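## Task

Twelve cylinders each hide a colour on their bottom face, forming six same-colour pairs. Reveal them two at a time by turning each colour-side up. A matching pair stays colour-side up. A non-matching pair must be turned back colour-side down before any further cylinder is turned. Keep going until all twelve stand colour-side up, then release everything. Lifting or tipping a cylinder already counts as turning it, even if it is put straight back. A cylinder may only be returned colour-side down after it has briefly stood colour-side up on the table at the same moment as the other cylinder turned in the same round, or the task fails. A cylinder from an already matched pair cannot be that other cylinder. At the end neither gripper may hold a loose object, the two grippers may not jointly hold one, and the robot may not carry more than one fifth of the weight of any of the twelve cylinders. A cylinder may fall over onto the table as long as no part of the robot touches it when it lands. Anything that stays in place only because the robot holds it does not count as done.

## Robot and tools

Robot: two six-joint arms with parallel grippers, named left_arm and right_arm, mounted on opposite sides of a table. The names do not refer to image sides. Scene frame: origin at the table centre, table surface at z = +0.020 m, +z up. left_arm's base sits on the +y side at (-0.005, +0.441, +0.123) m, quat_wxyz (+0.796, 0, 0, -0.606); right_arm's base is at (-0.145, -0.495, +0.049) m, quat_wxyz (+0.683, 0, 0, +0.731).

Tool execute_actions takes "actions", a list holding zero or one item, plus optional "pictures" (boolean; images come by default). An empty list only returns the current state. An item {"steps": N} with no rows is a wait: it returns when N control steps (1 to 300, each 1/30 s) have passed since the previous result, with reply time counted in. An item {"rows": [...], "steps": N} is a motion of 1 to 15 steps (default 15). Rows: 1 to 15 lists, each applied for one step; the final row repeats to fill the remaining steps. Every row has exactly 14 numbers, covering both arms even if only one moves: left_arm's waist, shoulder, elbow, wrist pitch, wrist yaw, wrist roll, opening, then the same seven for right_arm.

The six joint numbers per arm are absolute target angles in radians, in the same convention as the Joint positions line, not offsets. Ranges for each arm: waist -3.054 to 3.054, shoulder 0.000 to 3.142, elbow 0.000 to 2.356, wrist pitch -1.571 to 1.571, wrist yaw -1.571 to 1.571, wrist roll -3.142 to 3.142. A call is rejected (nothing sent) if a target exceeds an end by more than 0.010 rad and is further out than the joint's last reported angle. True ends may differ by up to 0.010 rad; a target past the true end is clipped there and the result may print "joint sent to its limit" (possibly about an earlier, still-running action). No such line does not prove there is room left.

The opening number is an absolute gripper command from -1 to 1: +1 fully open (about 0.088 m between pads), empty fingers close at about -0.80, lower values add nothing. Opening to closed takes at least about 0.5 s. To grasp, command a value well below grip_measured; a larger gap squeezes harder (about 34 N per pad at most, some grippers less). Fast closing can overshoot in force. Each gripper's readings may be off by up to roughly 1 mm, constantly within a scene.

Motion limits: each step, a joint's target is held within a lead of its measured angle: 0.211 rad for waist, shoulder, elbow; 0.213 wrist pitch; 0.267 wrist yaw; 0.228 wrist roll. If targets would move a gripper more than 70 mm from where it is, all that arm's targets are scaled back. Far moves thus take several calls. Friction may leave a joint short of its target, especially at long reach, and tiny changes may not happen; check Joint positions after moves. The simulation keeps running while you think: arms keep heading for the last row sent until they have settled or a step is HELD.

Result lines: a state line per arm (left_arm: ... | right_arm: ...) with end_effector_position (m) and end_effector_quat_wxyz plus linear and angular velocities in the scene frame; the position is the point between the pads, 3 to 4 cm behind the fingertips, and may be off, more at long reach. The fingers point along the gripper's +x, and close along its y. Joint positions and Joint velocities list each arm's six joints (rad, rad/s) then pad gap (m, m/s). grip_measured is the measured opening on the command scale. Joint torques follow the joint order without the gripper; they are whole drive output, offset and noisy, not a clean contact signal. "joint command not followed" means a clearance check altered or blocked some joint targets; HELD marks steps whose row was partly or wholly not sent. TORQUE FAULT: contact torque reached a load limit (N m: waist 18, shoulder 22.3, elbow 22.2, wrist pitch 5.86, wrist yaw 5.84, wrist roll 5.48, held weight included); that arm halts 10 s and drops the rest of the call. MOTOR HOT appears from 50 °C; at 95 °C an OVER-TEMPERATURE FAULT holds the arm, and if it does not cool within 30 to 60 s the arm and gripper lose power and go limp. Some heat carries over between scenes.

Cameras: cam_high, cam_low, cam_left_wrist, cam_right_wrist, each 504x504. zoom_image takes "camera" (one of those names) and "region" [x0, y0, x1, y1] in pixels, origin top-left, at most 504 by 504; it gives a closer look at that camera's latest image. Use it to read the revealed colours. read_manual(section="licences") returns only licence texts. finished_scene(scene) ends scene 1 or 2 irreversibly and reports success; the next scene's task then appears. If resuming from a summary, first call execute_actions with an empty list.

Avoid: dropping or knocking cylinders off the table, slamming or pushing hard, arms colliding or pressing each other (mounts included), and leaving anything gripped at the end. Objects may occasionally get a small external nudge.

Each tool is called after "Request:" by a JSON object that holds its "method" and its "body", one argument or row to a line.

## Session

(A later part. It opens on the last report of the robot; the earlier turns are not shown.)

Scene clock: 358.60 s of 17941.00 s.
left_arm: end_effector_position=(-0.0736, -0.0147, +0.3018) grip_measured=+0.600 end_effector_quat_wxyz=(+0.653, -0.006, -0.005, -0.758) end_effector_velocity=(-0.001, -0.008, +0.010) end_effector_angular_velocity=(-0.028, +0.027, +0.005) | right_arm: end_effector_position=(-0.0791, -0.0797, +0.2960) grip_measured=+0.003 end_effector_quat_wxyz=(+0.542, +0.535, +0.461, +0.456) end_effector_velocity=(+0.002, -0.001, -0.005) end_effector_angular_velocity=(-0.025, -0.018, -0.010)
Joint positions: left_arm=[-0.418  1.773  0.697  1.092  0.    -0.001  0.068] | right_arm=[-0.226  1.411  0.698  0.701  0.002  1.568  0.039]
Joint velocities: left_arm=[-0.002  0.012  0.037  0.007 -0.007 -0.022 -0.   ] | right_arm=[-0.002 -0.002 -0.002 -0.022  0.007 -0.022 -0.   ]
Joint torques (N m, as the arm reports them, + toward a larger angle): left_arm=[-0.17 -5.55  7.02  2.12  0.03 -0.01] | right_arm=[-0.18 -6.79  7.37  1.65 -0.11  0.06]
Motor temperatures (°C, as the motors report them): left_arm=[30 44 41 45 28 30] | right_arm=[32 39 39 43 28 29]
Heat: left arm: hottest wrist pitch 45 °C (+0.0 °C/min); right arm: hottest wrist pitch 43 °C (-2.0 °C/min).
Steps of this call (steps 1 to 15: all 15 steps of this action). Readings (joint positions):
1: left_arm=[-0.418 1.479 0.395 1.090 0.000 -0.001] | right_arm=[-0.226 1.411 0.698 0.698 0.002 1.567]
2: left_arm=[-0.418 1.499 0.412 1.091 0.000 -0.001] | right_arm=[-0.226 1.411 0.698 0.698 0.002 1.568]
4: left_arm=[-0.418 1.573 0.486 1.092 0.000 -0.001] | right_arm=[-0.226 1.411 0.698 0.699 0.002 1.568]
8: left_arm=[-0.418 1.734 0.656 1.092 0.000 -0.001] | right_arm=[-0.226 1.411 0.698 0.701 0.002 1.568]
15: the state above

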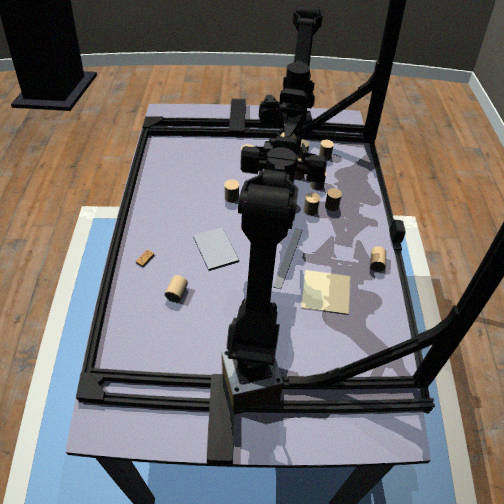

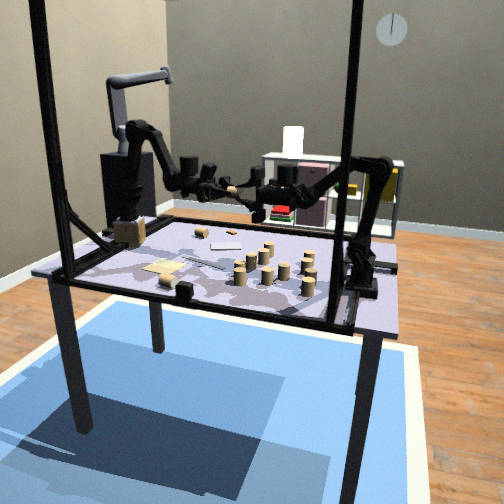

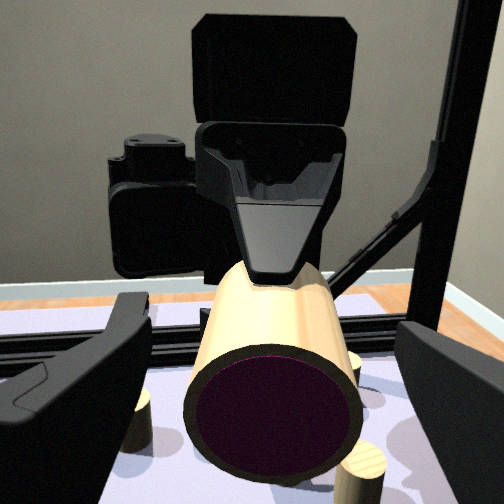

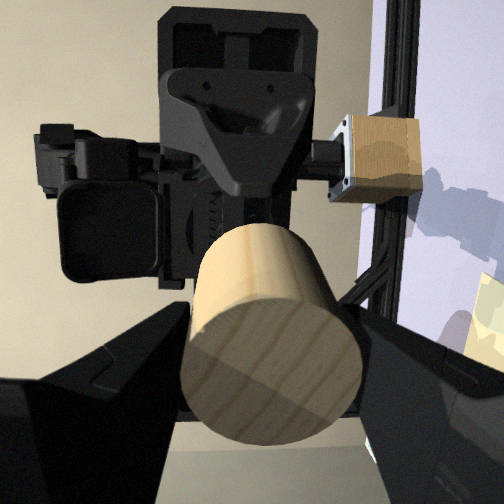

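Request:
{"method": "execute_actions", "body": {
  "actions": [
    {"rows":[[-0.42,1.783,0.708,1.093,0,0,0.5,-0.221,1.404,0.712,0.704,0,1.571,-0.3],[-0.42,1.783,0.708,1.093,0,0,0.4,-0.221,1.404,0.712,0.704,0,1.571,-0.3],[-0.42,1.783,0.708,1.093,0,0,0.3,-0.221,1.404,0.712,0.704,0,1.571,-0.3],[-0.42,1.783,0.708,1.093,0,0,0.25,-0.221,1.404,0.712,0.704,0,1.571,-0.3],[-0.42,1.783,0.708,1.093,0,0,0.2,-0.221,1.404,0.712,0.704,0,1.571,-0.3],[-0.42,1.783,0.708,1.093,0,0,0.15,-0.221,1.404,0.712,0.704,0,1.571,-0.3],[-0.42,1.783,0.708,1.093,0,0,0.1,-0.221,1.404,0.712,0.704,0,1.571,-0.3],[-0.42,1.783,0.708,1.093,0,0,0.06,-0.221,1.404,0.712,0.704,0,1.571,-0.3],[-0.42,1.783,0.708,1.093,0,0,0.03,-0.221,1.404,0.712,0.704,0,1.571,-0.3],[-0.42,1.783,0.708,1.093,0,0,-0.05,-0.221,1.404,0.712,0.704,0,1.571,-0.3],[-0.42,1.783,0.708,1.093,0,0,-0.15,-0.221,1.404,0.712,0.704,0,1.571,-0.3],[-0.42,1.783,0.708,1.093,0,0,-0.3,-0.221,1.404,0.712,0.704,0,1.571,-0.3]],"steps":15}
  ],
  "pictures": false
}}

Request:
{"method": "execute_actions", "body": {
  "actions": [
    {"rows":[[-0.42,1.783,0.708,1.093,0,0,-0.3,-0.221,1.404,0.712,0.704,0,1.571,0.6]],"steps":7}
  ],
  "pictures": false
}}

Request:
{"method": "execute_actions", "body": {
  "actions": [
    {"rows":[[-0.42,1.71,0.63,1.093,0,0,-0.3,-0.221,1.404,0.712,0.704,0,1.571,0.6],[-0.42,1.635,0.55,1.093,0,0,-0.3,-0.221,1.404,0.712,0.704,0,1.571,0.6],[-0.42,1.555,0.47,1.093,0,0,-0.3,-0.221,1.404,0.712,0.704,0,1.571,0.6],[-0.42,1.477,0.39,1.09,0,0,-0.3,-0.221,1.404,0.712,0.704,0,1.571,0.6]],"steps":9}
  ],
  "pictures": false
}}

Request:
{"method": "execute_actions", "body": {
  "actions": [
    {"rows":[[0.05,1.1,0.8,-0.87,0,0,-0.3,0.1,1.2,1.2,-1.265,0,0,0.3]],"steps":15}
  ],
  "pictures": false
}}

Request:
{"method": "execute_actions", "body": {
  "actions": [
    {"rows":[[0.05,1.1,0.8,-0.87,0,0,-0.3,0.2,1.2,1.2,-1.265,0,0,0.3]],"steps":14}
  ],
  "pictures": false
}}

Request:
{"method": "execute_actions", "body": {
  "actions": [
    {"rows":[[0.05,1.548,0.847,-0.87,0,0,-0.3,0.415,1.235,0.93,-1.265,0,0,0.3]],"steps":15}
  ],
  "pictures": false
}}

Request:
{"method": "execute_actions", "body": {
  "actions": [
    {"rows":[[0.05,1.565,0.83,-0.836,0,0,-0.3,0.415,1.243,0.894,-1.22,0,0,0.3],[0.05,1.583,0.814,-0.802,0,0,-0.3,0.415,1.251,0.858,-1.176,0,0,0.3],[0.05,1.602,0.798,-0.767,0,0,-0.3,0.415,1.259,0.822,-1.132,0,0,0.3],[0.05,1.622,0.783,-0.732,0,0,-0.3,0.415,1.267,0.786,-1.088,0,0,0.3],[0.05,1.643,0.768,-0.696,0,0,-0.3,0.415,1.276,0.75,-1.044,0,0,0.3],[0.05,1.664,0.753,-0.655,0,0,-0.3,0.415,1.276,0.75,-1.044,0,0,0.3],[0.05,1.686,0.739,-0.61,0,0,-0.3,0.415,1.276,0.75,-1.044,0,0,0.3],[0.05,1.709,0.725,-0.565,0,0,-0.3,0.415,1.276,0.75,-1.044,0,0,0.3],[0.05,1.732,0.712,-0.525,0,0,-0.3,0.415,1.276,0.75,-1.044,0,0,0.3],[0.05,1.755,0.70,-0.5,0,0,-0.3,0.415,1.276,0.75,-1.044,0,0,0.3],[0.05,1.767,0.695,-0.5,0,0,-0.3,0.415,1.276,0.75,-1.044,0,0,0.3]],"steps":15}
  ]
}}

Scene clock: 375.53 s of 17941.00 s.
left_arm: end_effector_position=(-0.0743, -0.0157, +0.3017) grip_measured=+0.031 end_effector_quat_wxyz=(+0.652, -0.006, -0.005, -0.758) end_effector_velocity=(-0.004, +0.002, +0.004) end_effector_angular_velocity=(-0.009, +0.023, -0.025) | right_arm: end_effector_position=(-0.0800, -0.0797, +0.2964) grip_measured=+0.003 end_effector_quat_wxyz=(+0.541, +0.535, +0.461, +0.457) end_effector_velocity=(+0.002, -0.001, -0.005) end_effector_angular_velocity=(-0.025, -0.018, +0.000)
Joint positions: left_arm=[-0.419  1.777  0.701  1.092 -0.    -0.     0.04 ] | right_arm=[-0.224  1.41   0.698  0.701  0.002  1.569  0.039]
Joint velocities: left_arm=[-0.002 -0.007 -0.002  0.007  0.022 -0.022 -0.   ] | right_arm=[-0.007 -0.002 -0.002 -0.022 -0.007 -0.022 -0.   ]
Joint torques (N m, as the arm reports them, + toward a larger angle): left_arm=[-0.08 -5.81  6.94  2.11  0.04 -0.01] | right_arm=[ 0.2  -6.69  8.6   1.65 -0.08  0.04]
Motor temperatures (°C, as the motors report them): left_arm=[30 45 41 46 28 30] | right_arm=[32 39 40 45 28 29]
Heat: left arm: hottest wrist pitch 46 °C (+1.0 °C/min); right arm: hottest wrist pitch 45 °C (+1.0 °C/min).
Steps of this call (steps 1 to 15: the robot went on to your last target; steps 16 to 493: nothing new was sent; steps 494 to 508: all 15 steps of this action). Readings (joint positions):
494: left_arm=[-0.419 1.777 0.701 1.092 0.000 -0.000] | right_arm=[-0.226 1.410 0.698 0.701 0.002 1.568]
495: left_arm=[-0.419 1.777 0.701 1.092 0.000 -0.000] | right_arm=[-0.226 1.410 0.698 0.701 0.002 1.568]
497: left_arm=[-0.419 1.777 0.701 1.092 0.000 -0.000] | right_arm=[-0.225 1.410 0.698 0.701 0.002 1.568]
501: left_arm=[-0.419 1.777 0.701 1.092 0.000 -0.000] | right_arm=[-0.224 1.410 0.698 0.701 0.002 1.569]
508: the state above

Scene clock: 375.77 s of 17941.00 s.
left_arm: end_effector_position=(-0.0743, -0.0157, +0.3015) grip_measured=+0.030 end_effector_quat_wxyz=(+0.652, -0.006, -0.005, -0.758) end_effector_velocity=(+0.000, +0.001, +0.001) end_effector_angular_velocity=(+0.004, +0.007, +0.005) | right_arm: end_effector_position=(-0.0799, -0.0794, +0.2978) grip_measured=+0.504 end_effector_quat_wxyz=(+0.540, +0.536, +0.460, +0.458) end_effector_velocity=(+0.002, -0.000, +0.007) end_effector_angular_velocity=(+0.025, -0.011, -0.010)
Joint positions: left_arm=[-0.419  1.777  0.701  1.092 -0.    -0.     0.04 ] | right_arm=[-0.224  1.41   0.701  0.702  0.002  1.569  0.064]
Joint velocities: left_arm=[-0.002 -0.007 -0.002 -0.007 -0.007 -0.007 -0.   ] | right_arm=[-0.002 -0.002  0.002  0.022  0.007 -0.007  0.174]
Joint torques (N m, as the arm reports them, + toward a larger angle): left_arm=[-0.08 -5.86  6.93  2.12  0.04 -0.01] | right_arm=[ 0.18 -6.8   8.37  1.58 -0.07  0.02]
Motor temperatures (°C, as the motors report them): left_arm=[30 45 41 46 28 30] | right_arm=[32 39 40 45 28 29]
Heat: left arm: hottest wrist pitch 46 °C (+1.0 °C/min); right arm: hottest wrist pitch 45 °C (+1.0 °C/min).
Steps of this call (steps 1 to 7: all 7 steps of this action). Readings (joint positions):
1: left_arm=[-0.419 1.777 0.701 1.092 -0.000 -0.000] | right_arm=[-0.224 1.410 0.698 0.701 0.002 1.569]
2: left_arm=[-0.419 1.777 0.701 1.092 -0.000 -0.000] | right_arm=[-0.224 1.410 0.698 0.701 0.002 1.569]
4: left_arm=[-0.419 1.777 0.701 1.092 -0.000 -0.000] | right_arm=[-0.224 1.410 0.700 0.701 0.002 1.569]
7: the state above

Scene clock: 376.07 s of 17941.00 s.
left_arm: end_effector_position=(-0.0631, +0.0583, +0.3018) grip_measured=+0.030 end_effector_quat_wxyz=(+0.652, -0.001, -0.001, -0.758) end_effector_velocity=(+0.008, +0.055, -0.010) end_effector_angular_velocity=(+0.015, +0.020, +0.005) | right_arm: end_effector_position=(-0.0799, -0.0794, +0.2977) grip_measured=+0.598 end_effector_quat_wxyz=(+0.540, +0.536, +0.460, +0.458) end_effector_velocity=(-0.002, -0.000, +0.002) end_effector_angular_velocity=(+0.001, -0.007, +0.020)
Joint positions: left_arm=[-0.419  1.5    0.413  1.091 -0.    -0.     0.04 ] | right_arm=[-0.224  1.41   0.701  0.702  0.002  1.569  0.068]
Joint velocities: left_arm=[-0.002 -0.198 -0.217  0.007 -0.007 -0.022 -0.   ] | right_arm=[-0.002 -0.007  0.002 -0.007 -0.022 -0.007  0.001]
Joint torques (N m, as the arm reports them, + toward a larger angle): left_arm=[-0.07 -5.14  5.51  2.01  0.05 -0.02] | right_arm=[ 0.19 -6.76  8.36  1.55 -0.08  0.05]
Motor temperatures (°C, as the motors report them): left_arm=[30 45 41 46 28 30] | right_arm=[32 39 40 45 28 29]
Heat: left arm: hottest wrist pitch 46 °C (+1.0 °C/min); right arm: hottest wrist pitch 45 °C (+1.0 °C/min).
Steps of this call (steps 1 to 9: all 9 steps of this action). Readings (joint positions):
1: left_arm=[-0.419 1.770 0.693 1.092 -0.000 -0.000] | right_arm=[-0.224 1.410 0.701 0.702 0.002 1.569]
2: left_arm=[-0.419 1.747 0.666 1.091 -0.000 -0.000] | right_arm=[-0.224 1.410 0.701 0.702 0.002 1.569]
4: left_arm=[-0.419 1.651 0.558 1.089 -0.000 -0.000] | right_arm=[-0.224 1.410 0.701 0.702 0.002 1.569]
8: left_arm=[-0.419 1.509 0.421 1.091 -0.000 -0.000] | right_arm=[-0.224 1.410 0.701 0.702 0.002 1.569]
9: the state above

Scene clock: 376.57 s of 17941.00 s.
left_arm: end_effector_position=(+0.1043, +0.0860, +0.4730) grip_measured=+0.029 end_effector_quat_wxyz=(+0.803, -0.045, -0.060, -0.591) end_effector_velocity=(+0.114, +0.103, -0.028) end_effector_angular_velocity=(+0.840, +0.266, +0.370) | right_arm: end_effector_position=(-0.2083, -0.1123, +0.4601) grip_measured=+0.301 end_effector_quat_wxyz=(+0.584, +0.278, +0.311, +0.696) end_effector_velocity=(-0.000, -0.116, -0.073) end_effector_angular_velocity=(-0.708, -2.127, +0.005)
Joint positions: left_arm=[ 0.03   1.117  0.782  0.485 -0.002 -0.001  0.04 ] | right_arm=[ 0.094  1.199  1.184  0.039 -0.     0.86   0.054]
Joint velocities: left_arm=[ 0.379 -0.481  0.388 -1.751  0.007 -0.007 -0.   ] | right_arm=[ 0.046 -0.315  0.437 -1.795 -0.007 -1.985 -0.001]
Joint torques (N m, as the arm reports them, + toward a larger angle): left_arm=[-1.11 -1.83  6.38  1.01  0.1  -0.02] | right_arm=[-0.09 -2.41  5.81  0.52 -0.01 -0.08]
Motor temperatures (°C, as the motors report them): left_arm=[30 45 41 46 28 30] | right_arm=[32 39 40 45 28 29]
Heat: left arm: hottest wrist pitch 46 °C (+1.0 °C/min); right arm: hottest wrist pitch 45 °C (+1.0 °C/min).
Steps of this call (steps 1 to 15: all 15 steps of this action). Readings (joint positions):
1: left_arm=[-0.411 1.483 0.422 1.062 0.007 -0.000] | right_arm=[-0.215 1.398 0.713 0.672 0.008 1.546]
2: left_arm=[-0.383 1.463 0.441 1.012 0.010 -0.001] | right_arm=[-0.192 1.385 0.731 0.633 0.009 1.515]
4: left_arm=[-0.321 1.415 0.494 0.955 0.009 -0.001] | right_arm=[-0.132 1.349 0.777 0.577 0.006 1.451]
8: left_arm=[-0.196 1.299 0.612 0.833 0.009 -0.001] | right_arm=[-0.005 1.277 0.914 0.430 0.003 1.294]
15: the state above

Scene clock: 377.03 s of 17941.00 s.
left_arm: end_effector_position=(+0.0946, +0.1361, +0.3072) grip_measured=+0.029 end_effector_quat_wxyz=(+0.762, +0.199, +0.275, -0.551) end_effector_velocity=(-0.081, +0.247, -0.312) end_effector_angular_velocity=(+1.770, +0.582, +0.008) | right_arm: end_effector_position=(-0.2284, -0.1901, +0.2984) grip_measured=+0.300 end_effector_quat_wxyz=(+0.563, -0.307, +0.262, +0.722) end_effector_velocity=(+0.077, -0.294, -0.275) end_effector_angular_velocity=(-1.722, -0.805, +0.385)
Joint positions: left_arm=[ 0.048  1.102  0.799 -0.39  -0.001 -0.001  0.04 ] | right_arm=[ 0.197  1.198  1.201 -0.832 -0.001  0.046  0.054]
Joint velocities: left_arm=[-0.002 -0.002  0.002 -1.868 -0.007 -0.007 -0.   ] | right_arm=[-0.002 -0.007  0.002 -1.883 -0.022 -0.505  0.   ]
Joint torques (N m, as the arm reports them, + toward a larger angle): left_arm=[ 0.22 -3.65  7.84  1.73  0.03 -0.01] | right_arm=[ 0.15 -4.3   7.17  0.99 -0.01 -0.08]
Motor temperatures (°C, as the motors report them): left_arm=[30 45 41 46 28 30] | right_arm=[32 39 40 45 28 29]
Heat: left arm: hottest wrist pitch 46 °C (+1.0 °C/min); right arm: hottest wrist pitch 45 °C (+1.0 °C/min).
Steps of this call (steps 1 to 14: all 14 steps of this action). Readings (joint positions):
1: left_arm=[0.039 1.105 0.792 0.426 -0.001 -0.001] | right_arm=[0.103 1.191 1.194 -0.020 0.007 0.795]
2: left_arm=[0.043 1.098 0.797 0.366 -0.001 -0.001] | right_arm=[0.128 1.187 1.200 -0.080 0.008 0.730]
4: left_arm=[0.045 1.097 0.799 0.238 -0.001 -0.001] | right_arm=[0.173 1.188 1.201 -0.208 -0.001 0.596]
8: left_arm=[0.046 1.102 0.799 -0.017 -0.001 -0.001] | right_arm=[0.196 1.198 1.201 -0.458 -0.001 0.333]
14: the state above

Scene clock: 377.53 s of 17941.00 s.
left_arm: end_effector_position=(+0.0692, +0.2134, +0.1598) grip_measured=+0.028 end_effector_quat_wxyz=(+0.574, +0.414, +0.571, -0.415) end_effector_velocity=(-0.006, +0.024, -0.000) end_effector_angular_velocity=(+0.111, +0.013, -0.015) | right_arm: end_effector_position=(-0.2318, -0.3288, +0.1684) grip_measured=+0.300 end_effector_quat_wxyz=(+0.371, -0.599, +0.366, +0.608) end_effector_velocity=(+0.008, -0.022, +0.002) end_effector_angular_velocity=(-0.092, -0.040, +0.034)
Joint positions: left_arm=[ 0.048  1.542  0.839 -0.863 -0.001 -0.     0.04 ] | right_arm=[ 0.411  1.234  0.933 -1.257  0.001  0.004  0.054]
Joint velocities: left_arm=[-0.007 -0.002 -0.002 -0.11  -0.022  0.007 -0.   ] | right_arm=[ 0.012 -0.007  0.002 -0.11  -0.007 -0.022 -0.   ]
Joint torques (N m, as the arm reports them, + toward a larger angle): left_arm=[ 0.2  -4.23  6.73  0.34  0.04  0.  ] | right_arm=[ 0.23 -3.55  6.03  0.06 -0.05 -0.08]
Motor temperatures (°C, as the motors report them): left_arm=[30 45 41 46 28 30] | right_arm=[32 39 40 45 28 29]
Heat: left arm: hottest wrist pitch 46 °C (+1.0 °C/min); right arm: hottest wrist pitch 45 °C (+1.0 °C/min).
Steps of this call (steps 1 to 15: all 15 steps of this action). Readings (joint positions):
1: left_arm=[0.048 1.130 0.806 -0.457 -0.001 -0.001] | right_arm=[0.209 1.198 1.186 -0.868 0.007 0.037]
2: left_arm=[0.048 1.175 0.823 -0.510 -0.001 -0.001] | right_arm=[0.238 1.198 1.163 -0.894 0.008 0.033]
4: left_arm=[0.048 1.295 0.845 -0.621 -0.001 -0.001] | right_arm=[0.300 1.203 1.104 -0.966 0.002 0.024]
8: left_arm=[0.048 1.505 0.838 -0.815 -0.001 -0.001] | right_arm=[0.386 1.226 0.978 -1.172 0.000 0.009]
15: the state above

Scene clock: 378.03 s of 17941.00 s.
left_arm: end_effector_position=(+0.0695, +0.2123, +0.0836) grip_measured=+0.028 end_effector_quat_wxyz=(+0.571, +0.416, +0.574, -0.413) end_effector_velocity=(-0.003, +0.011, -0.033) end_effector_angular_velocity=(+0.014, -0.003, +0.019) | right_arm: end_effector_position=(-0.2317, -0.3295, +0.1183) grip_measured=+0.300 end_effector_quat_wxyz=(+0.369, -0.602, +0.366, +0.606) end_effector_velocity=(-0.000, +0.001, -0.000) end_effector_angular_velocity=(+0.003, +0.010, +0.000)
Joint positions: left_arm=[ 0.048  1.759  0.699 -0.517 -0.001 -0.     0.04 ] | right_arm=[ 0.412  1.272  0.758 -1.049  0.001  0.003  0.054]
Joint velocities: left_arm=[-0.002  0.085 -0.081  0.154 -0.007 -0.022 -0.   ] | right_arm=[-0.007 -0.002 -0.002  0.007 -0.007 -0.007  0.   ]
Joint torques (N m, as the arm reports them, + toward a larger angle): left_arm=[ 0.21 -5.    4.71  0.81  0.05 -0.02] | right_arm=[ 0.21 -3.37  5.29  0.33 -0.08 -0.09]
Motor temperatures (°C, as the motors report them): left_arm=[30 45 41 45 28 30] | right_arm=[32 39 40 45 28 29]
Heat: left arm: hottest shoulder 45 °C (+0.0 °C/min); right arm: hottest wrist pitch 45 °C (+1.0 °C/min).
Steps of this call (steps 1 to 15: all 15 steps of this action). Readings (joint positions):
1: left_arm=[0.048 1.544 0.839 -0.864 -0.001 -0.000] | right_arm=[0.411 1.233 0.929 -1.253 0.001 0.003]
2: left_arm=[0.048 1.550 0.836 -0.849 -0.001 -0.000] | right_arm=[0.411 1.233 0.918 -1.232 0.001 0.003]
4: left_arm=[0.048 1.572 0.822 -0.795 -0.001 -0.000] | right_arm=[0.412 1.238 0.874 -1.168 0.001 0.003]
8: left_arm=[0.048 1.651 0.766 -0.661 -0.001 -0.000] | right_arm=[0.412 1.268 0.774 -1.077 0.001 0.003]
15: the state above

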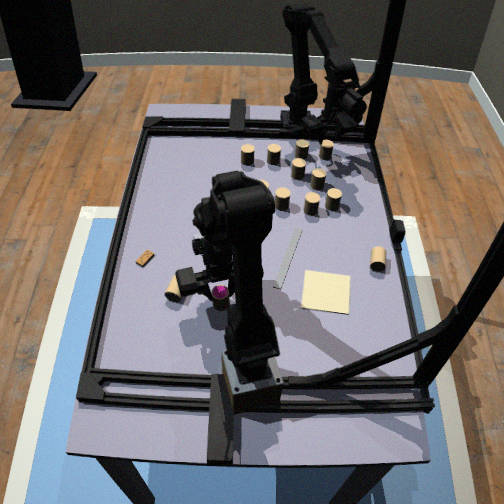

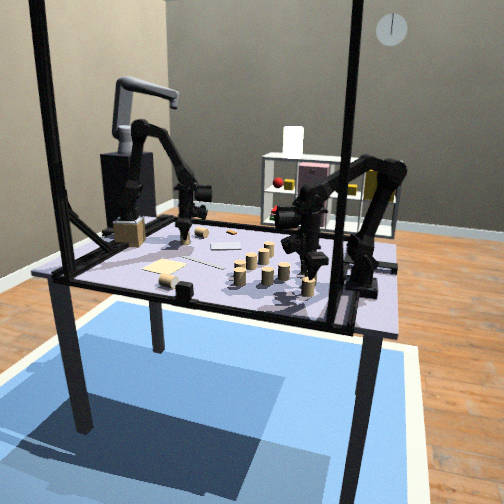

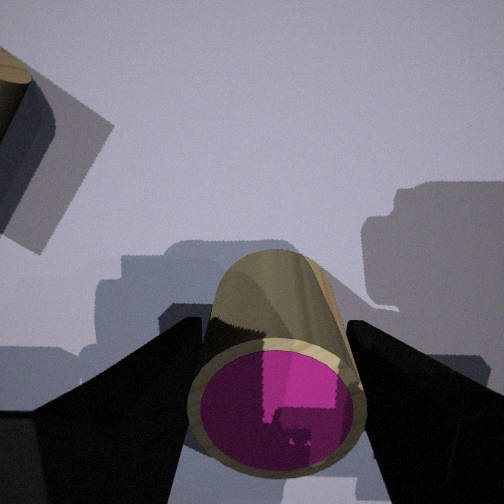

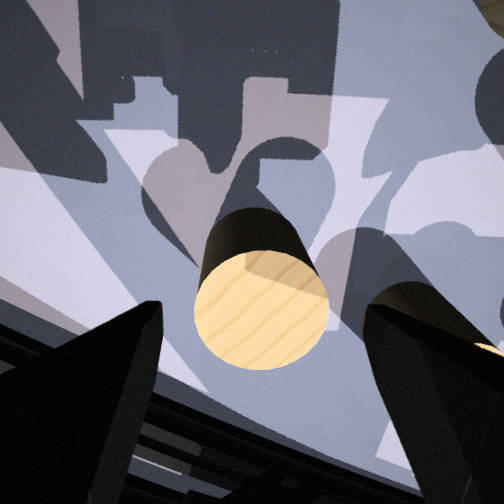

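Request:
{"method": "execute_actions", "body": {
  "actions": [
    {"rows":[[0.05,1.767,0.695,-0.5,0,0,0,0.407,1.293,0.723,-1.003,0,0,0.28],[0.05,1.767,0.695,-0.5,0,0,0.1,0.407,1.31,0.696,-0.963,0,0,0.28],[0.05,1.767,0.695,-0.5,0,0,0.2,0.407,1.327,0.67,-0.923,0,0,0.28],[0.05,1.767,0.695,-0.5,0,0,0.3,0.407,1.344,0.644,-0.883,0,0,0.28]],"steps":12}
  ],
  "pictures": false
}}

Request:
{"method": "execute_actions", "body": {
  "actions": [
    {"rows":[[0.05,1.732,0.712,-0.525,0,0,0.3,0.407,1.344,0.644,-0.883,0,0,0.22],[0.05,1.686,0.739,-0.61,0,0,0.3,0.407,1.344,0.644,-0.883,0,0,0.15],[0.05,1.643,0.768,-0.696,0,0,0.3,0.407,1.344,0.644,-0.883,0,0,0.1],[0.05,1.602,0.798,-0.767,0,0,0.3,0.407,1.344,0.644,-0.883,0,0,0.06],[0.05,1.548,0.847,-0.87,0,0,0.3,0.407,1.344,0.644,-0.883,0,0,0.03],[0.05,1.548,0.847,-0.87,0,0,0.3,0.407,1.344,0.644,-0.883,0,0,-0.05],[0.05,1.548,0.847,-0.87,0,0,0.3,0.407,1.344,0.644,-0.883,0,0,-0.15],[0.05,1.548,0.847,-0.87,0,0,0.3,0.407,1.344,0.644,-0.883,0,0,-0.3]],"steps":11}
  ],
  "pictures": false
}}

Request:
{"method": "execute_actions", "body": {
  "actions": [
    {"rows":[[-0.42,1.0,0.6,0.5,0,0,0.6,0.407,1.31,0.696,-0.963,0,0,-0.3],[-0.42,1.0,0.6,0.5,0,0,0.6,0.407,1.276,0.75,-1.044,0,0,-0.3],[-0.42,1.0,0.6,0.5,0,0,0.6,0.407,1.262,0.81,-1.12,0,0,-0.3],[-0.42,1.0,0.6,0.5,0,0,0.6,0.407,1.248,0.87,-1.19,0,0,-0.3],[-0.42,1.0,0.6,0.5,0,0,0.6,0.407,1.235,0.93,-1.265,0,0,-0.3]],"steps":10}
  ],
  "pictures": false
}}

Request:
{"method": "execute_actions", "body": {
  "actions": [
    {"rows":[[-0.42,1.0,0.5,0.5,0,0,0.6,-0.227,1.3,1.3,0,0,1.571,-0.3]],"steps":15}
  ],
  "pictures": false
}}

Request:
{"method": "execute_actions", "body": {
  "actions": [
    {"rows":[[-0.42,1.0,0.5,0.5,0,0,0.6,-0.227,1.3,1.3,0,0,1.571,-0.3]],"steps":4}
  ],
  "pictures": false
}}

Request:
{"method": "execute_actions", "body": {
  "actions": [
    {"rows":[[-0.42,1.477,0.39,1.09,0,0,0.6,-0.227,1.404,0.70,0.704,0,1.571,-0.3]],"steps":15}
  ],
  "pictures": false
}}

Request:
{"method": "execute_actions", "body": {
  "actions": [
    {"rows":[[-0.42,1.477,0.39,1.09,0,0,0.6,-0.227,1.404,0.70,0.704,0,1.571,-0.3]],"steps":10}
  ],
  "pictures": false
}}

Request:
{"method": "execute_actions", "body": {
  "actions": [
    {"rows":[[-0.42,1.53,0.44,1.093,0,0,0.6,-0.227,1.404,0.70,0.704,0,1.571,-0.3],[-0.42,1.58,0.495,1.093,0,0,0.6,-0.227,1.404,0.70,0.704,0,1.571,-0.3],[-0.42,1.635,0.55,1.093,0,0,0.6,-0.227,1.404,0.70,0.704,0,1.571,-0.3],[-0.42,1.69,0.60,1.093,0,0,0.6,-0.227,1.404,0.70,0.704,0,1.571,-0.3],[-0.42,1.74,0.655,1.093,0,0,0.6,-0.227,1.404,0.70,0.704,0,1.571,-0.3],[-0.42,1.783,0.708,1.093,0,0,0.6,-0.227,1.404,0.70,0.704,0,1.571,-0.3]],"steps":15}
  ]
}}

Scene clock: 392.77 s of 17941.00 s.
left_arm: end_effector_position=(+0.0703, +0.2105, +0.0825) grip_measured=+0.290 end_effector_quat_wxyz=(+0.574, +0.414, +0.572, -0.415) end_effector_velocity=(-0.000, +0.002, +0.000) end_effector_angular_velocity=(+0.009, -0.005, +0.005) | right_arm: end_effector_position=(-0.2308, -0.3304, +0.0821) grip_measured=+0.280 end_effector_quat_wxyz=(+0.368, -0.605, +0.369, +0.602) end_effector_velocity=(-0.004, +0.006, -0.000) end_effector_angular_velocity=(+0.029, +0.023, +0.020)
Joint positions: left_arm=[ 0.048  1.762  0.697 -0.502 -0.001 -0.     0.053] | right_arm=[ 0.41   1.337  0.65  -0.887  0.001  0.003  0.053]
Joint velocities: left_arm=[-0.002 -0.002 -0.002 -0.007 -0.007 -0.007  0.005] | right_arm=[-0.002 -0.002 -0.002  0.037 -0.007 -0.022 -0.   ]
Joint torques (N m, as the arm reports them, + toward a larger angle): left_arm=[ 0.16 -4.6   4.27  0.61  0.05 -0.03] | right_arm=[-0.19 -3.16  5.18  0.16 -0.05 -0.05]
Motor temperatures (°C, as the motors report them): left_arm=[30 44 40 43 28 30] | right_arm=[32 38 39 43 28 29]
Heat: left arm: hottest shoulder 44 °C (-1.0 °C/min); right arm: hottest wrist pitch 43 °C (-2.0 °C/min).
Steps of this call (steps 1 to 30: the robot went on to your last target; steps 31 to 430: nothing new was sent; steps 431 to 442: all 12 steps of this action). Readings (joint positions):
431: left_arm=[0.048 1.762 0.697 -0.502 -0.001 -0.000] | right_arm=[0.413 1.274 0.753 -1.038 0.001 0.003]
432: left_arm=[0.048 1.762 0.697 -0.502 -0.001 -0.000] | right_arm=[0.412 1.276 0.744 -1.017 0.001 0.003]
434: left_arm=[0.048 1.762 0.697 -0.502 -0.001 -0.000] | right_arm=[0.411 1.296 0.712 -0.957 0.001 0.003]
438: left_arm=[0.048 1.762 0.697 -0.502 -0.001 -0.000] | right_arm=[0.410 1.335 0.655 -0.905 0.001 0.003]
442: the state above

Scene clock: 393.13 s of 17941.00 s.
left_arm: end_effector_position=(+0.0708, +0.2091, +0.1590) grip_measured=+0.300 end_effector_quat_wxyz=(+0.578, +0.411, +0.568, -0.418) end_effector_velocity=(-0.017, +0.054, +0.008) end_effector_angular_velocity=(+0.237, +0.070, -0.010) | right_arm: end_effector_position=(-0.2309, -0.3301, +0.0820) grip_measured=+0.004 end_effector_quat_wxyz=(+0.368, -0.604, +0.369, +0.603) end_effector_velocity=(+0.000, -0.002, -0.000) end_effector_angular_velocity=(-0.010, +0.003, +0.005)
Joint positions: left_arm=[ 0.048  1.552  0.845 -0.848 -0.001 -0.     0.054] | right_arm=[ 0.41   1.337  0.65  -0.885 -0.     0.003  0.039]
Joint velocities: left_arm=[-0.002 -0.027  0.012 -0.286 -0.007  0.007 -0.   ] | right_arm=[-0.002 -0.002 -0.002 -0.007 -0.007 -0.007 -0.   ]
Joint torques (N m, as the arm reports them, + toward a larger angle): left_arm=[ 0.15 -4.68  5.71  0.33  0.05 -0.03] | right_arm=[-0.23 -3.21  5.15  0.23 -0.01 -0.05]
Motor temperatures (°C, as the motors report them): left_arm=[30 44 40 43 28 30] | right_arm=[32 38 39 43 28 29]
Heat: left arm: hottest shoulder 44 °C (-1.0 °C/min); right arm: hottest wrist pitch 43 °C (-2.0 °C/min).
Steps of this call (steps 1 to 11: all 11 steps of this action). Readings (joint positions):
1: left_arm=[0.048 1.760 0.698 -0.504 -0.001 -0.000] | right_arm=[0.410 1.337 0.650 -0.887 0.001 0.003]
2: left_arm=[0.048 1.750 0.704 -0.527 -0.001 -0.000] | right_arm=[0.410 1.337 0.650 -0.887 0.001 0.003]
4: left_arm=[0.048 1.703 0.731 -0.636 -0.001 -0.001] | right_arm=[0.410 1.337 0.650 -0.886 0.001 0.003]
8: left_arm=[0.048 1.577 0.823 -0.805 -0.001 -0.000] | right_arm=[0.410 1.337 0.650 -0.885 -0.000 0.003]
11: the state above

Scene clock: 393.47 s of 17941.00 s.
left_arm: end_effector_position=(-0.0423, +0.1407, +0.2608) grip_measured=+0.593 end_effector_quat_wxyz=(+0.620, +0.265, +0.234, -0.701) end_effector_velocity=(-0.140, -0.244, +0.605) end_effector_angular_velocity=(-2.975, +0.357, -0.352) | right_arm: end_effector_position=(-0.2321, -0.3279, +0.1644) grip_measured=+0.004 end_effector_quat_wxyz=(+0.371, -0.599, +0.366, +0.608) end_effector_velocity=(+0.021, -0.043, +0.034) end_effector_angular_velocity=(-0.157, -0.073, +0.005)
Joint positions: left_arm=[-0.392  1.063  0.613 -0.272 -0.001 -0.     0.068] | right_arm=[ 0.41   1.237  0.92  -1.238 -0.     0.003  0.039]
Joint velocities: left_arm=[-0.374 -0.969 -0.002  2.029 -0.022 -0.007  0.003] | right_arm=[-0.002 -0.051  0.105 -0.33  -0.007 -0.007 -0.   ]
Joint torques (N m, as the arm reports them, + toward a larger angle): left_arm=[ 0.31 -2.01  6.14  1.54  0.06 -0.02] | right_arm=[-0.24 -3.58  6.17 -0.03 -0.03 -0.07]
Motor temperatures (°C, as the motors report them): left_arm=[30 44 40 43 28 30] | right_arm=[32 38 39 43 28 29]
Heat: left arm: hottest shoulder 44 °C (-1.0 °C/min); right arm: hottest wrist pitch 43 °C (-2.0 °C/min).
Steps of this call (steps 1 to 10: all 10 steps of this action). Readings (joint positions):
1: left_arm=[0.032 1.524 0.813 -0.803 -0.011 0.000] | right_arm=[0.410 1.336 0.655 -0.898 -0.000 0.003]
2: left_arm=[-0.024 1.473 0.753 -0.726 -0.014 0.001] | right_arm=[0.410 1.331 0.670 -0.938 -0.000 0.003]
4: left_arm=[-0.154 1.352 0.660 -0.629 -0.004 0.001] | right_arm=[0.410 1.307 0.732 -1.056 -0.000 0.003]
8: left_arm=[-0.353 1.145 0.614 -0.400 -0.001 0.000] | right_arm=[0.410 1.248 0.897 -1.207 -0.000 0.003]
10: the state above

Scene clock: 393.97 s of 17941.00 s.
left_arm: end_effector_position=(-0.0552, +0.1048, +0.3799) grip_measured=+0.600 end_effector_quat_wxyz=(+0.654, +0.008, +0.007, -0.757) end_effector_velocity=(+0.001, -0.000, +0.040) end_effector_angular_velocity=(-0.180, +0.034, +0.015) | right_arm: end_effector_position=(-0.1096, -0.1263, +0.3358) grip_measured=+0.004 end_effector_quat_wxyz=(+0.733, +0.047, +0.427, +0.527) end_effector_velocity=(+0.412, +0.224, +0.392) end_effector_angular_velocity=(+2.143, +1.313, -2.221)
Joint positions: left_arm=[-0.417  1.     0.503  0.475 -0.002 -0.001  0.068] | right_arm=[-0.165  1.288  1.271 -0.598  0.001  0.69   0.039]
Joint velocities: left_arm=[-0.007 -0.002 -0.002  0.183 -0.022 -0.007 -0.   ] | right_arm=[-0.999  0.066  0.188  1.883  0.125  1.941 -0.   ]
Joint torques (N m, as the arm reports them, + toward a larger angle): left_arm=[-0.23 -2.85  7.45  2.29  0.11 -0.01] | right_arm=[ 1.23 -4.9   8.73  1.41 -0.15  0.06]
Motor temperatures (°C, as the motors report them): left_arm=[30 44 40 43 28 30] | right_arm=[32 38 39 43 28 29]
Heat: left arm: hottest shoulder 44 °C (-1.0 °C/min); right arm: hottest wrist pitch 43 °C (-2.0 °C/min).
Steps of this call (steps 1 to 15: all 15 steps of this action). Readings (joint positions):
1: left_arm=[-0.402 1.037 0.602 -0.197 -0.001 -0.000] | right_arm=[0.394 1.241 0.935 -1.235 -0.008 0.032]
2: left_arm=[-0.408 1.017 0.586 -0.131 -0.002 -0.001] | right_arm=[0.355 1.252 0.958 -1.190 -0.009 0.077]
4: left_arm=[-0.413 1.003 0.545 -0.016 -0.002 -0.001] | right_arm=[0.277 1.275 1.029 -1.096 -0.006 0.161]
8: left_arm=[-0.417 1.006 0.504 0.221 -0.002 -0.001] | right_arm=[0.131 1.283 1.161 -0.947 -0.006 0.319]
15: the state above

Scene clock: 394.10 s of 17941.00 s.
left_arm: end_effector_position=(-0.0553, +0.1047, +0.3843) grip_measured=+0.600 end_effector_quat_wxyz=(+0.654, +0.001, +0.001, -0.757) end_effector_velocity=(+0.000, +0.000, +0.004) end_effector_angular_velocity=(-0.019, +0.025, +0.005) | right_arm: end_effector_position=(-0.0840, -0.1029, +0.3870) grip_measured=+0.004 end_effector_quat_wxyz=(+0.719, +0.239, +0.414, +0.505) end_effector_velocity=(+0.048, +0.134, +0.382) end_effector_angular_velocity=(+2.105, +1.522, -0.764)
Joint positions: left_arm=[-0.418  1.     0.503  0.494 -0.002 -0.001  0.068] | right_arm=[-0.222  1.292  1.283 -0.352  0.004  0.954  0.039]
Joint velocities: left_arm=[-0.002 -0.002 -0.002  0.022 -0.007 -0.022  0.   ] | right_arm=[-0.066 -0.002  0.027  1.81   0.007  1.956 -0.   ]
Joint torques (N m, as the arm reports them, + toward a larger angle): left_arm=[-0.24 -2.85  7.54  2.12  0.1   0.  ] | right_arm=[ 0.09 -4.78  9.08  1.67 -0.12  0.07]
Motor temperatures (°C, as the motors report them): left_arm=[30 44 40 43 28 30] | right_arm=[32 38 39 43 28 29]
Heat: left arm: hottest shoulder 44 °C (-1.0 °C/min); right arm: hottest wrist pitch 43 °C (-2.0 °C/min).
Steps of this call (steps 1 to 4: all 4 steps of this action). Readings (joint positions):
1: left_arm=[-0.418 1.000 0.503 0.481 -0.002 -0.001] | right_arm=[-0.192 1.291 1.277 -0.536 0.004 0.756]
2: left_arm=[-0.418 1.000 0.503 0.487 -0.002 -0.001] | right_arm=[-0.209 1.292 1.280 -0.474 0.004 0.823]
4: the state above

Scene clock: 394.60 s of 17941.00 s.
left_arm: end_effector_position=(-0.0612, +0.0653, +0.3022) grip_measured=+0.600 end_effector_quat_wxyz=(+0.654, -0.001, -0.000, -0.757) end_effector_velocity=(+0.002, -0.004, -0.010) end_effector_angular_velocity=(+0.008, +0.006, +0.020) | right_arm: end_effector_position=(-0.0803, -0.0848, +0.2452) grip_measured=+0.004 end_effector_quat_wxyz=(+0.593, +0.475, +0.517, +0.395) end_effector_velocity=(+0.015, +0.082, +0.364) end_effector_angular_velocity=(+1.792, -0.162, -0.039)
Joint positions: left_arm=[-0.418  1.466  0.388  1.08  -0.002 -0.001  0.068] | right_arm=[-0.224  1.418  0.697  0.482  0.003  1.556  0.039]
Joint velocities: left_arm=[-0.002  0.056 -0.002  0.051 -0.022 -0.007 -0.   ] | right_arm=[-0.002 -0.002 -0.076  1.868  0.007  0.125  0.   ]
Joint torques (N m, as the arm reports them, + toward a larger angle): left_arm=[-0.22 -3.73  6.34  2.25  0.11 -0.01] | right_arm=[-0.24 -7.75  8.52  2.21 -0.09  0.05]
Motor temperatures (°C, as the motors report them): left_arm=[30 44 40 43 28 30] | right_arm=[32 38 39 43 28 29]
Heat: left arm: hottest shoulder 44 °C (-1.0 °C/min); right arm: hottest wrist pitch 43 °C (-2.0 °C/min).
Steps of this call (steps 1 to 15: all 15 steps of this action). Readings (joint positions):
1: left_arm=[-0.418 1.031 0.486 0.557 -0.002 -0.001] | right_arm=[-0.223 1.299 1.268 -0.288 0.004 1.005]
2: left_arm=[-0.418 1.077 0.471 0.635 -0.002 -0.001] | right_arm=[-0.223 1.302 1.244 -0.236 0.003 1.052]
4: left_arm=[-0.418 1.198 0.438 0.746 -0.002 -0.001] | right_arm=[-0.223 1.318 1.173 -0.146 0.003 1.151]
8: left_arm=[-0.418 1.425 0.393 0.968 -0.002 -0.001] | right_arm=[-0.223 1.385 0.961 0.077 0.003 1.392]
15: the state above

Scene clock: 394.93 s of 17941.00 s.
left_arm: end_effector_position=(-0.0612, +0.0650, +0.3022) grip_measured=+0.600 end_effector_quat_wxyz=(+0.654, -0.002, -0.001, -0.757) end_effector_velocity=(+0.000, +0.001, -0.003) end_effector_angular_velocity=(+0.018, +0.005, +0.005) | right_arm: end_effector_position=(-0.0796, -0.0798, +0.2978) grip_measured=+0.004 end_effector_quat_wxyz=(+0.541, +0.535, +0.460, +0.457) end_effector_velocity=(-0.000, -0.000, +0.024) end_effector_angular_velocity=(+0.110, -0.010, +0.005)
Joint positions: left_arm=[-0.418  1.471  0.388  1.087 -0.002 -0.001  0.068] | right_arm=[-0.224  1.407  0.702  0.696  0.003  1.567  0.039]
Joint velocities: left_arm=[-0.002 -0.007 -0.002 -0.022 -0.007 -0.007 -0.   ] | right_arm=[-0.002 -0.002 -0.002  0.11  -0.007  0.007 -0.   ]
Joint torques (N m, as the arm reports them, + toward a larger angle): left_arm=[-0.22 -3.78  6.3   2.2   0.1   0.  ] | right_arm=[-0.23 -6.43  7.1   1.57 -0.09  0.05]
Motor temperatures (°C, as the motors report them): left_arm=[30 44 40 43 28 30] | right_arm=[32 38 39 43 28 29]
Heat: left arm: hottest shoulder 44 °C (-1.0 °C/min); right arm: hottest wrist pitch 43 °C (-2.0 °C/min).
Steps of this call (steps 1 to 10: all 10 steps of this action). Readings (joint positions):
1: left_arm=[-0.418 1.468 0.388 1.082 -0.002 -0.001] | right_arm=[-0.224 1.418 0.697 0.548 0.003 1.560]
2: left_arm=[-0.418 1.469 0.388 1.084 -0.002 -0.001] | right_arm=[-0.224 1.417 0.698 0.604 0.003 1.562]
4: left_arm=[-0.418 1.470 0.388 1.086 -0.002 -0.001] | right_arm=[-0.224 1.409 0.702 0.659 0.003 1.564]
8: left_arm=[-0.418 1.471 0.388 1.087 -0.002 -0.001] | right_arm=[-0.224 1.407 0.702 0.687 0.003 1.567]
10: the state above

Scene clock: 395.43 s of 17941.00 s.
left_arm: end_effector_position=(-0.0731, -0.0148, +0.3018) grip_measured=+0.600 end_effector_quat_wxyz=(+0.654, -0.006, -0.005, -0.757) end_effector_velocity=(-0.001, -0.008, +0.004) end_effector_angular_velocity=(-0.003, -0.007, +0.005) | right_arm: end_effector_position=(-0.0796, -0.0798, +0.2988) grip_measured=+0.004 end_effector_quat_wxyz=(+0.540, +0.536, +0.459, +0.458) end_effector_velocity=(-0.000, -0.001, -0.005) end_effector_angular_velocity=(-0.023, -0.004, +0.005)
Joint positions: left_arm=[-0.418  1.773  0.697  1.092 -0.002 -0.001  0.068] | right_arm=[-0.224  1.407  0.702  0.701  0.003  1.568  0.039]
Joint velocities: left_arm=[-0.002  0.012  0.037 -0.022 -0.007  0.007  0.   ] | right_arm=[-0.002 -0.002 -0.002 -0.022 -0.007 -0.007 -0.   ]
Joint torques (N m, as the arm reports them, + toward a larger angle): left_arm=[-0.22 -5.7   6.99  2.14  0.1   0.  ] | right_arm=[-0.24 -6.41  7.1   1.64 -0.11  0.06]
Motor temperatures (°C, as the motors report them): left_arm=[30 44 40 43 28 30] | right_arm=[32 38 39 43 28 29]
Heat: left arm: hottest shoulder 44 °C (-1.0 °C/min); right arm: hottest wrist pitch 43 °C (-2.0 °C/min).
Steps of this call (steps 1 to 15: all 15 steps of this action). Readings (joint positions):
1: left_arm=[-0.418 1.479 0.394 1.090 -0.002 -0.001] | right_arm=[-0.224 1.407 0.702 0.699 0.003 1.567]
2: left_arm=[-0.418 1.499 0.412 1.091 -0.002 -0.001] | right_arm=[-0.224 1.407 0.702 0.699 0.003 1.567]
4: left_arm=[-0.418 1.574 0.487 1.091 -0.002 -0.001] | right_arm=[-0.224 1.407 0.702 0.699 0.003 1.568]
8: left_arm=[-0.418 1.733 0.655 1.091 -0.002 -0.001] | right_arm=[-0.224 1.407 0.702 0.701 0.003 1.568]
15: the state above

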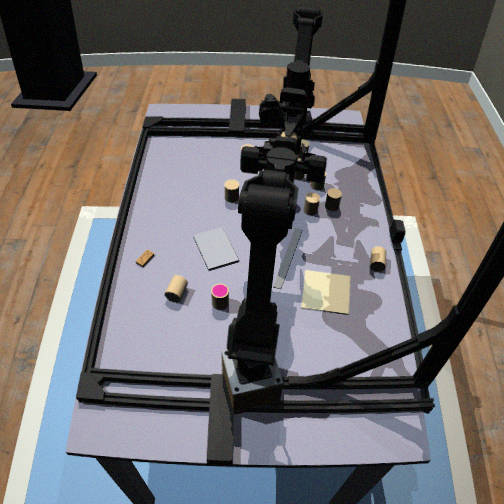

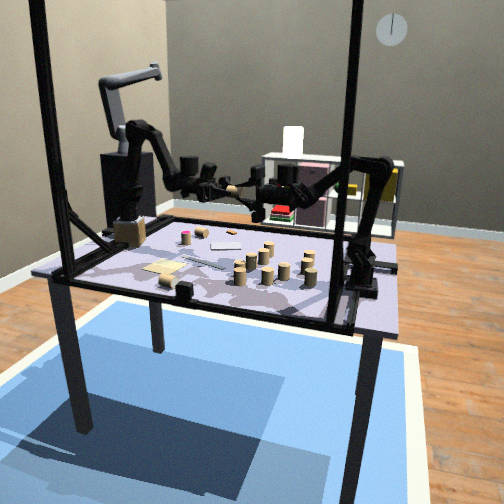

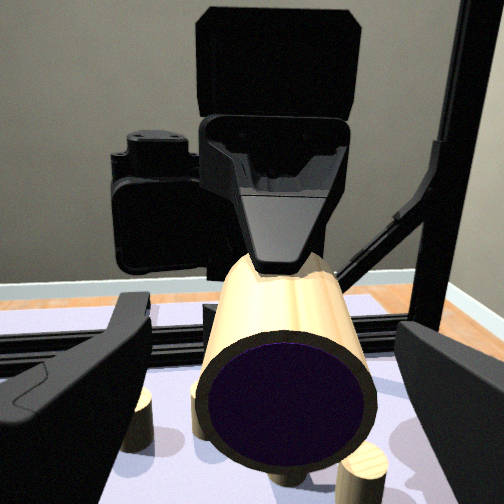

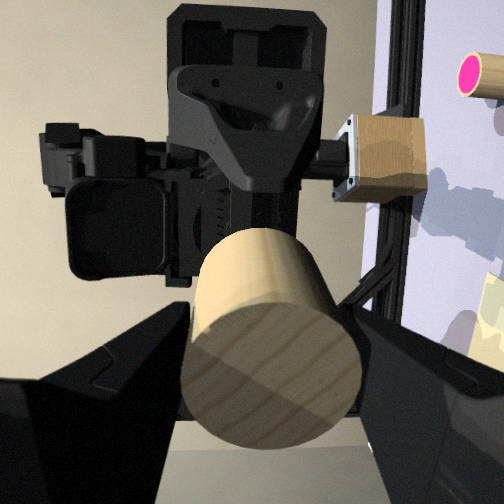

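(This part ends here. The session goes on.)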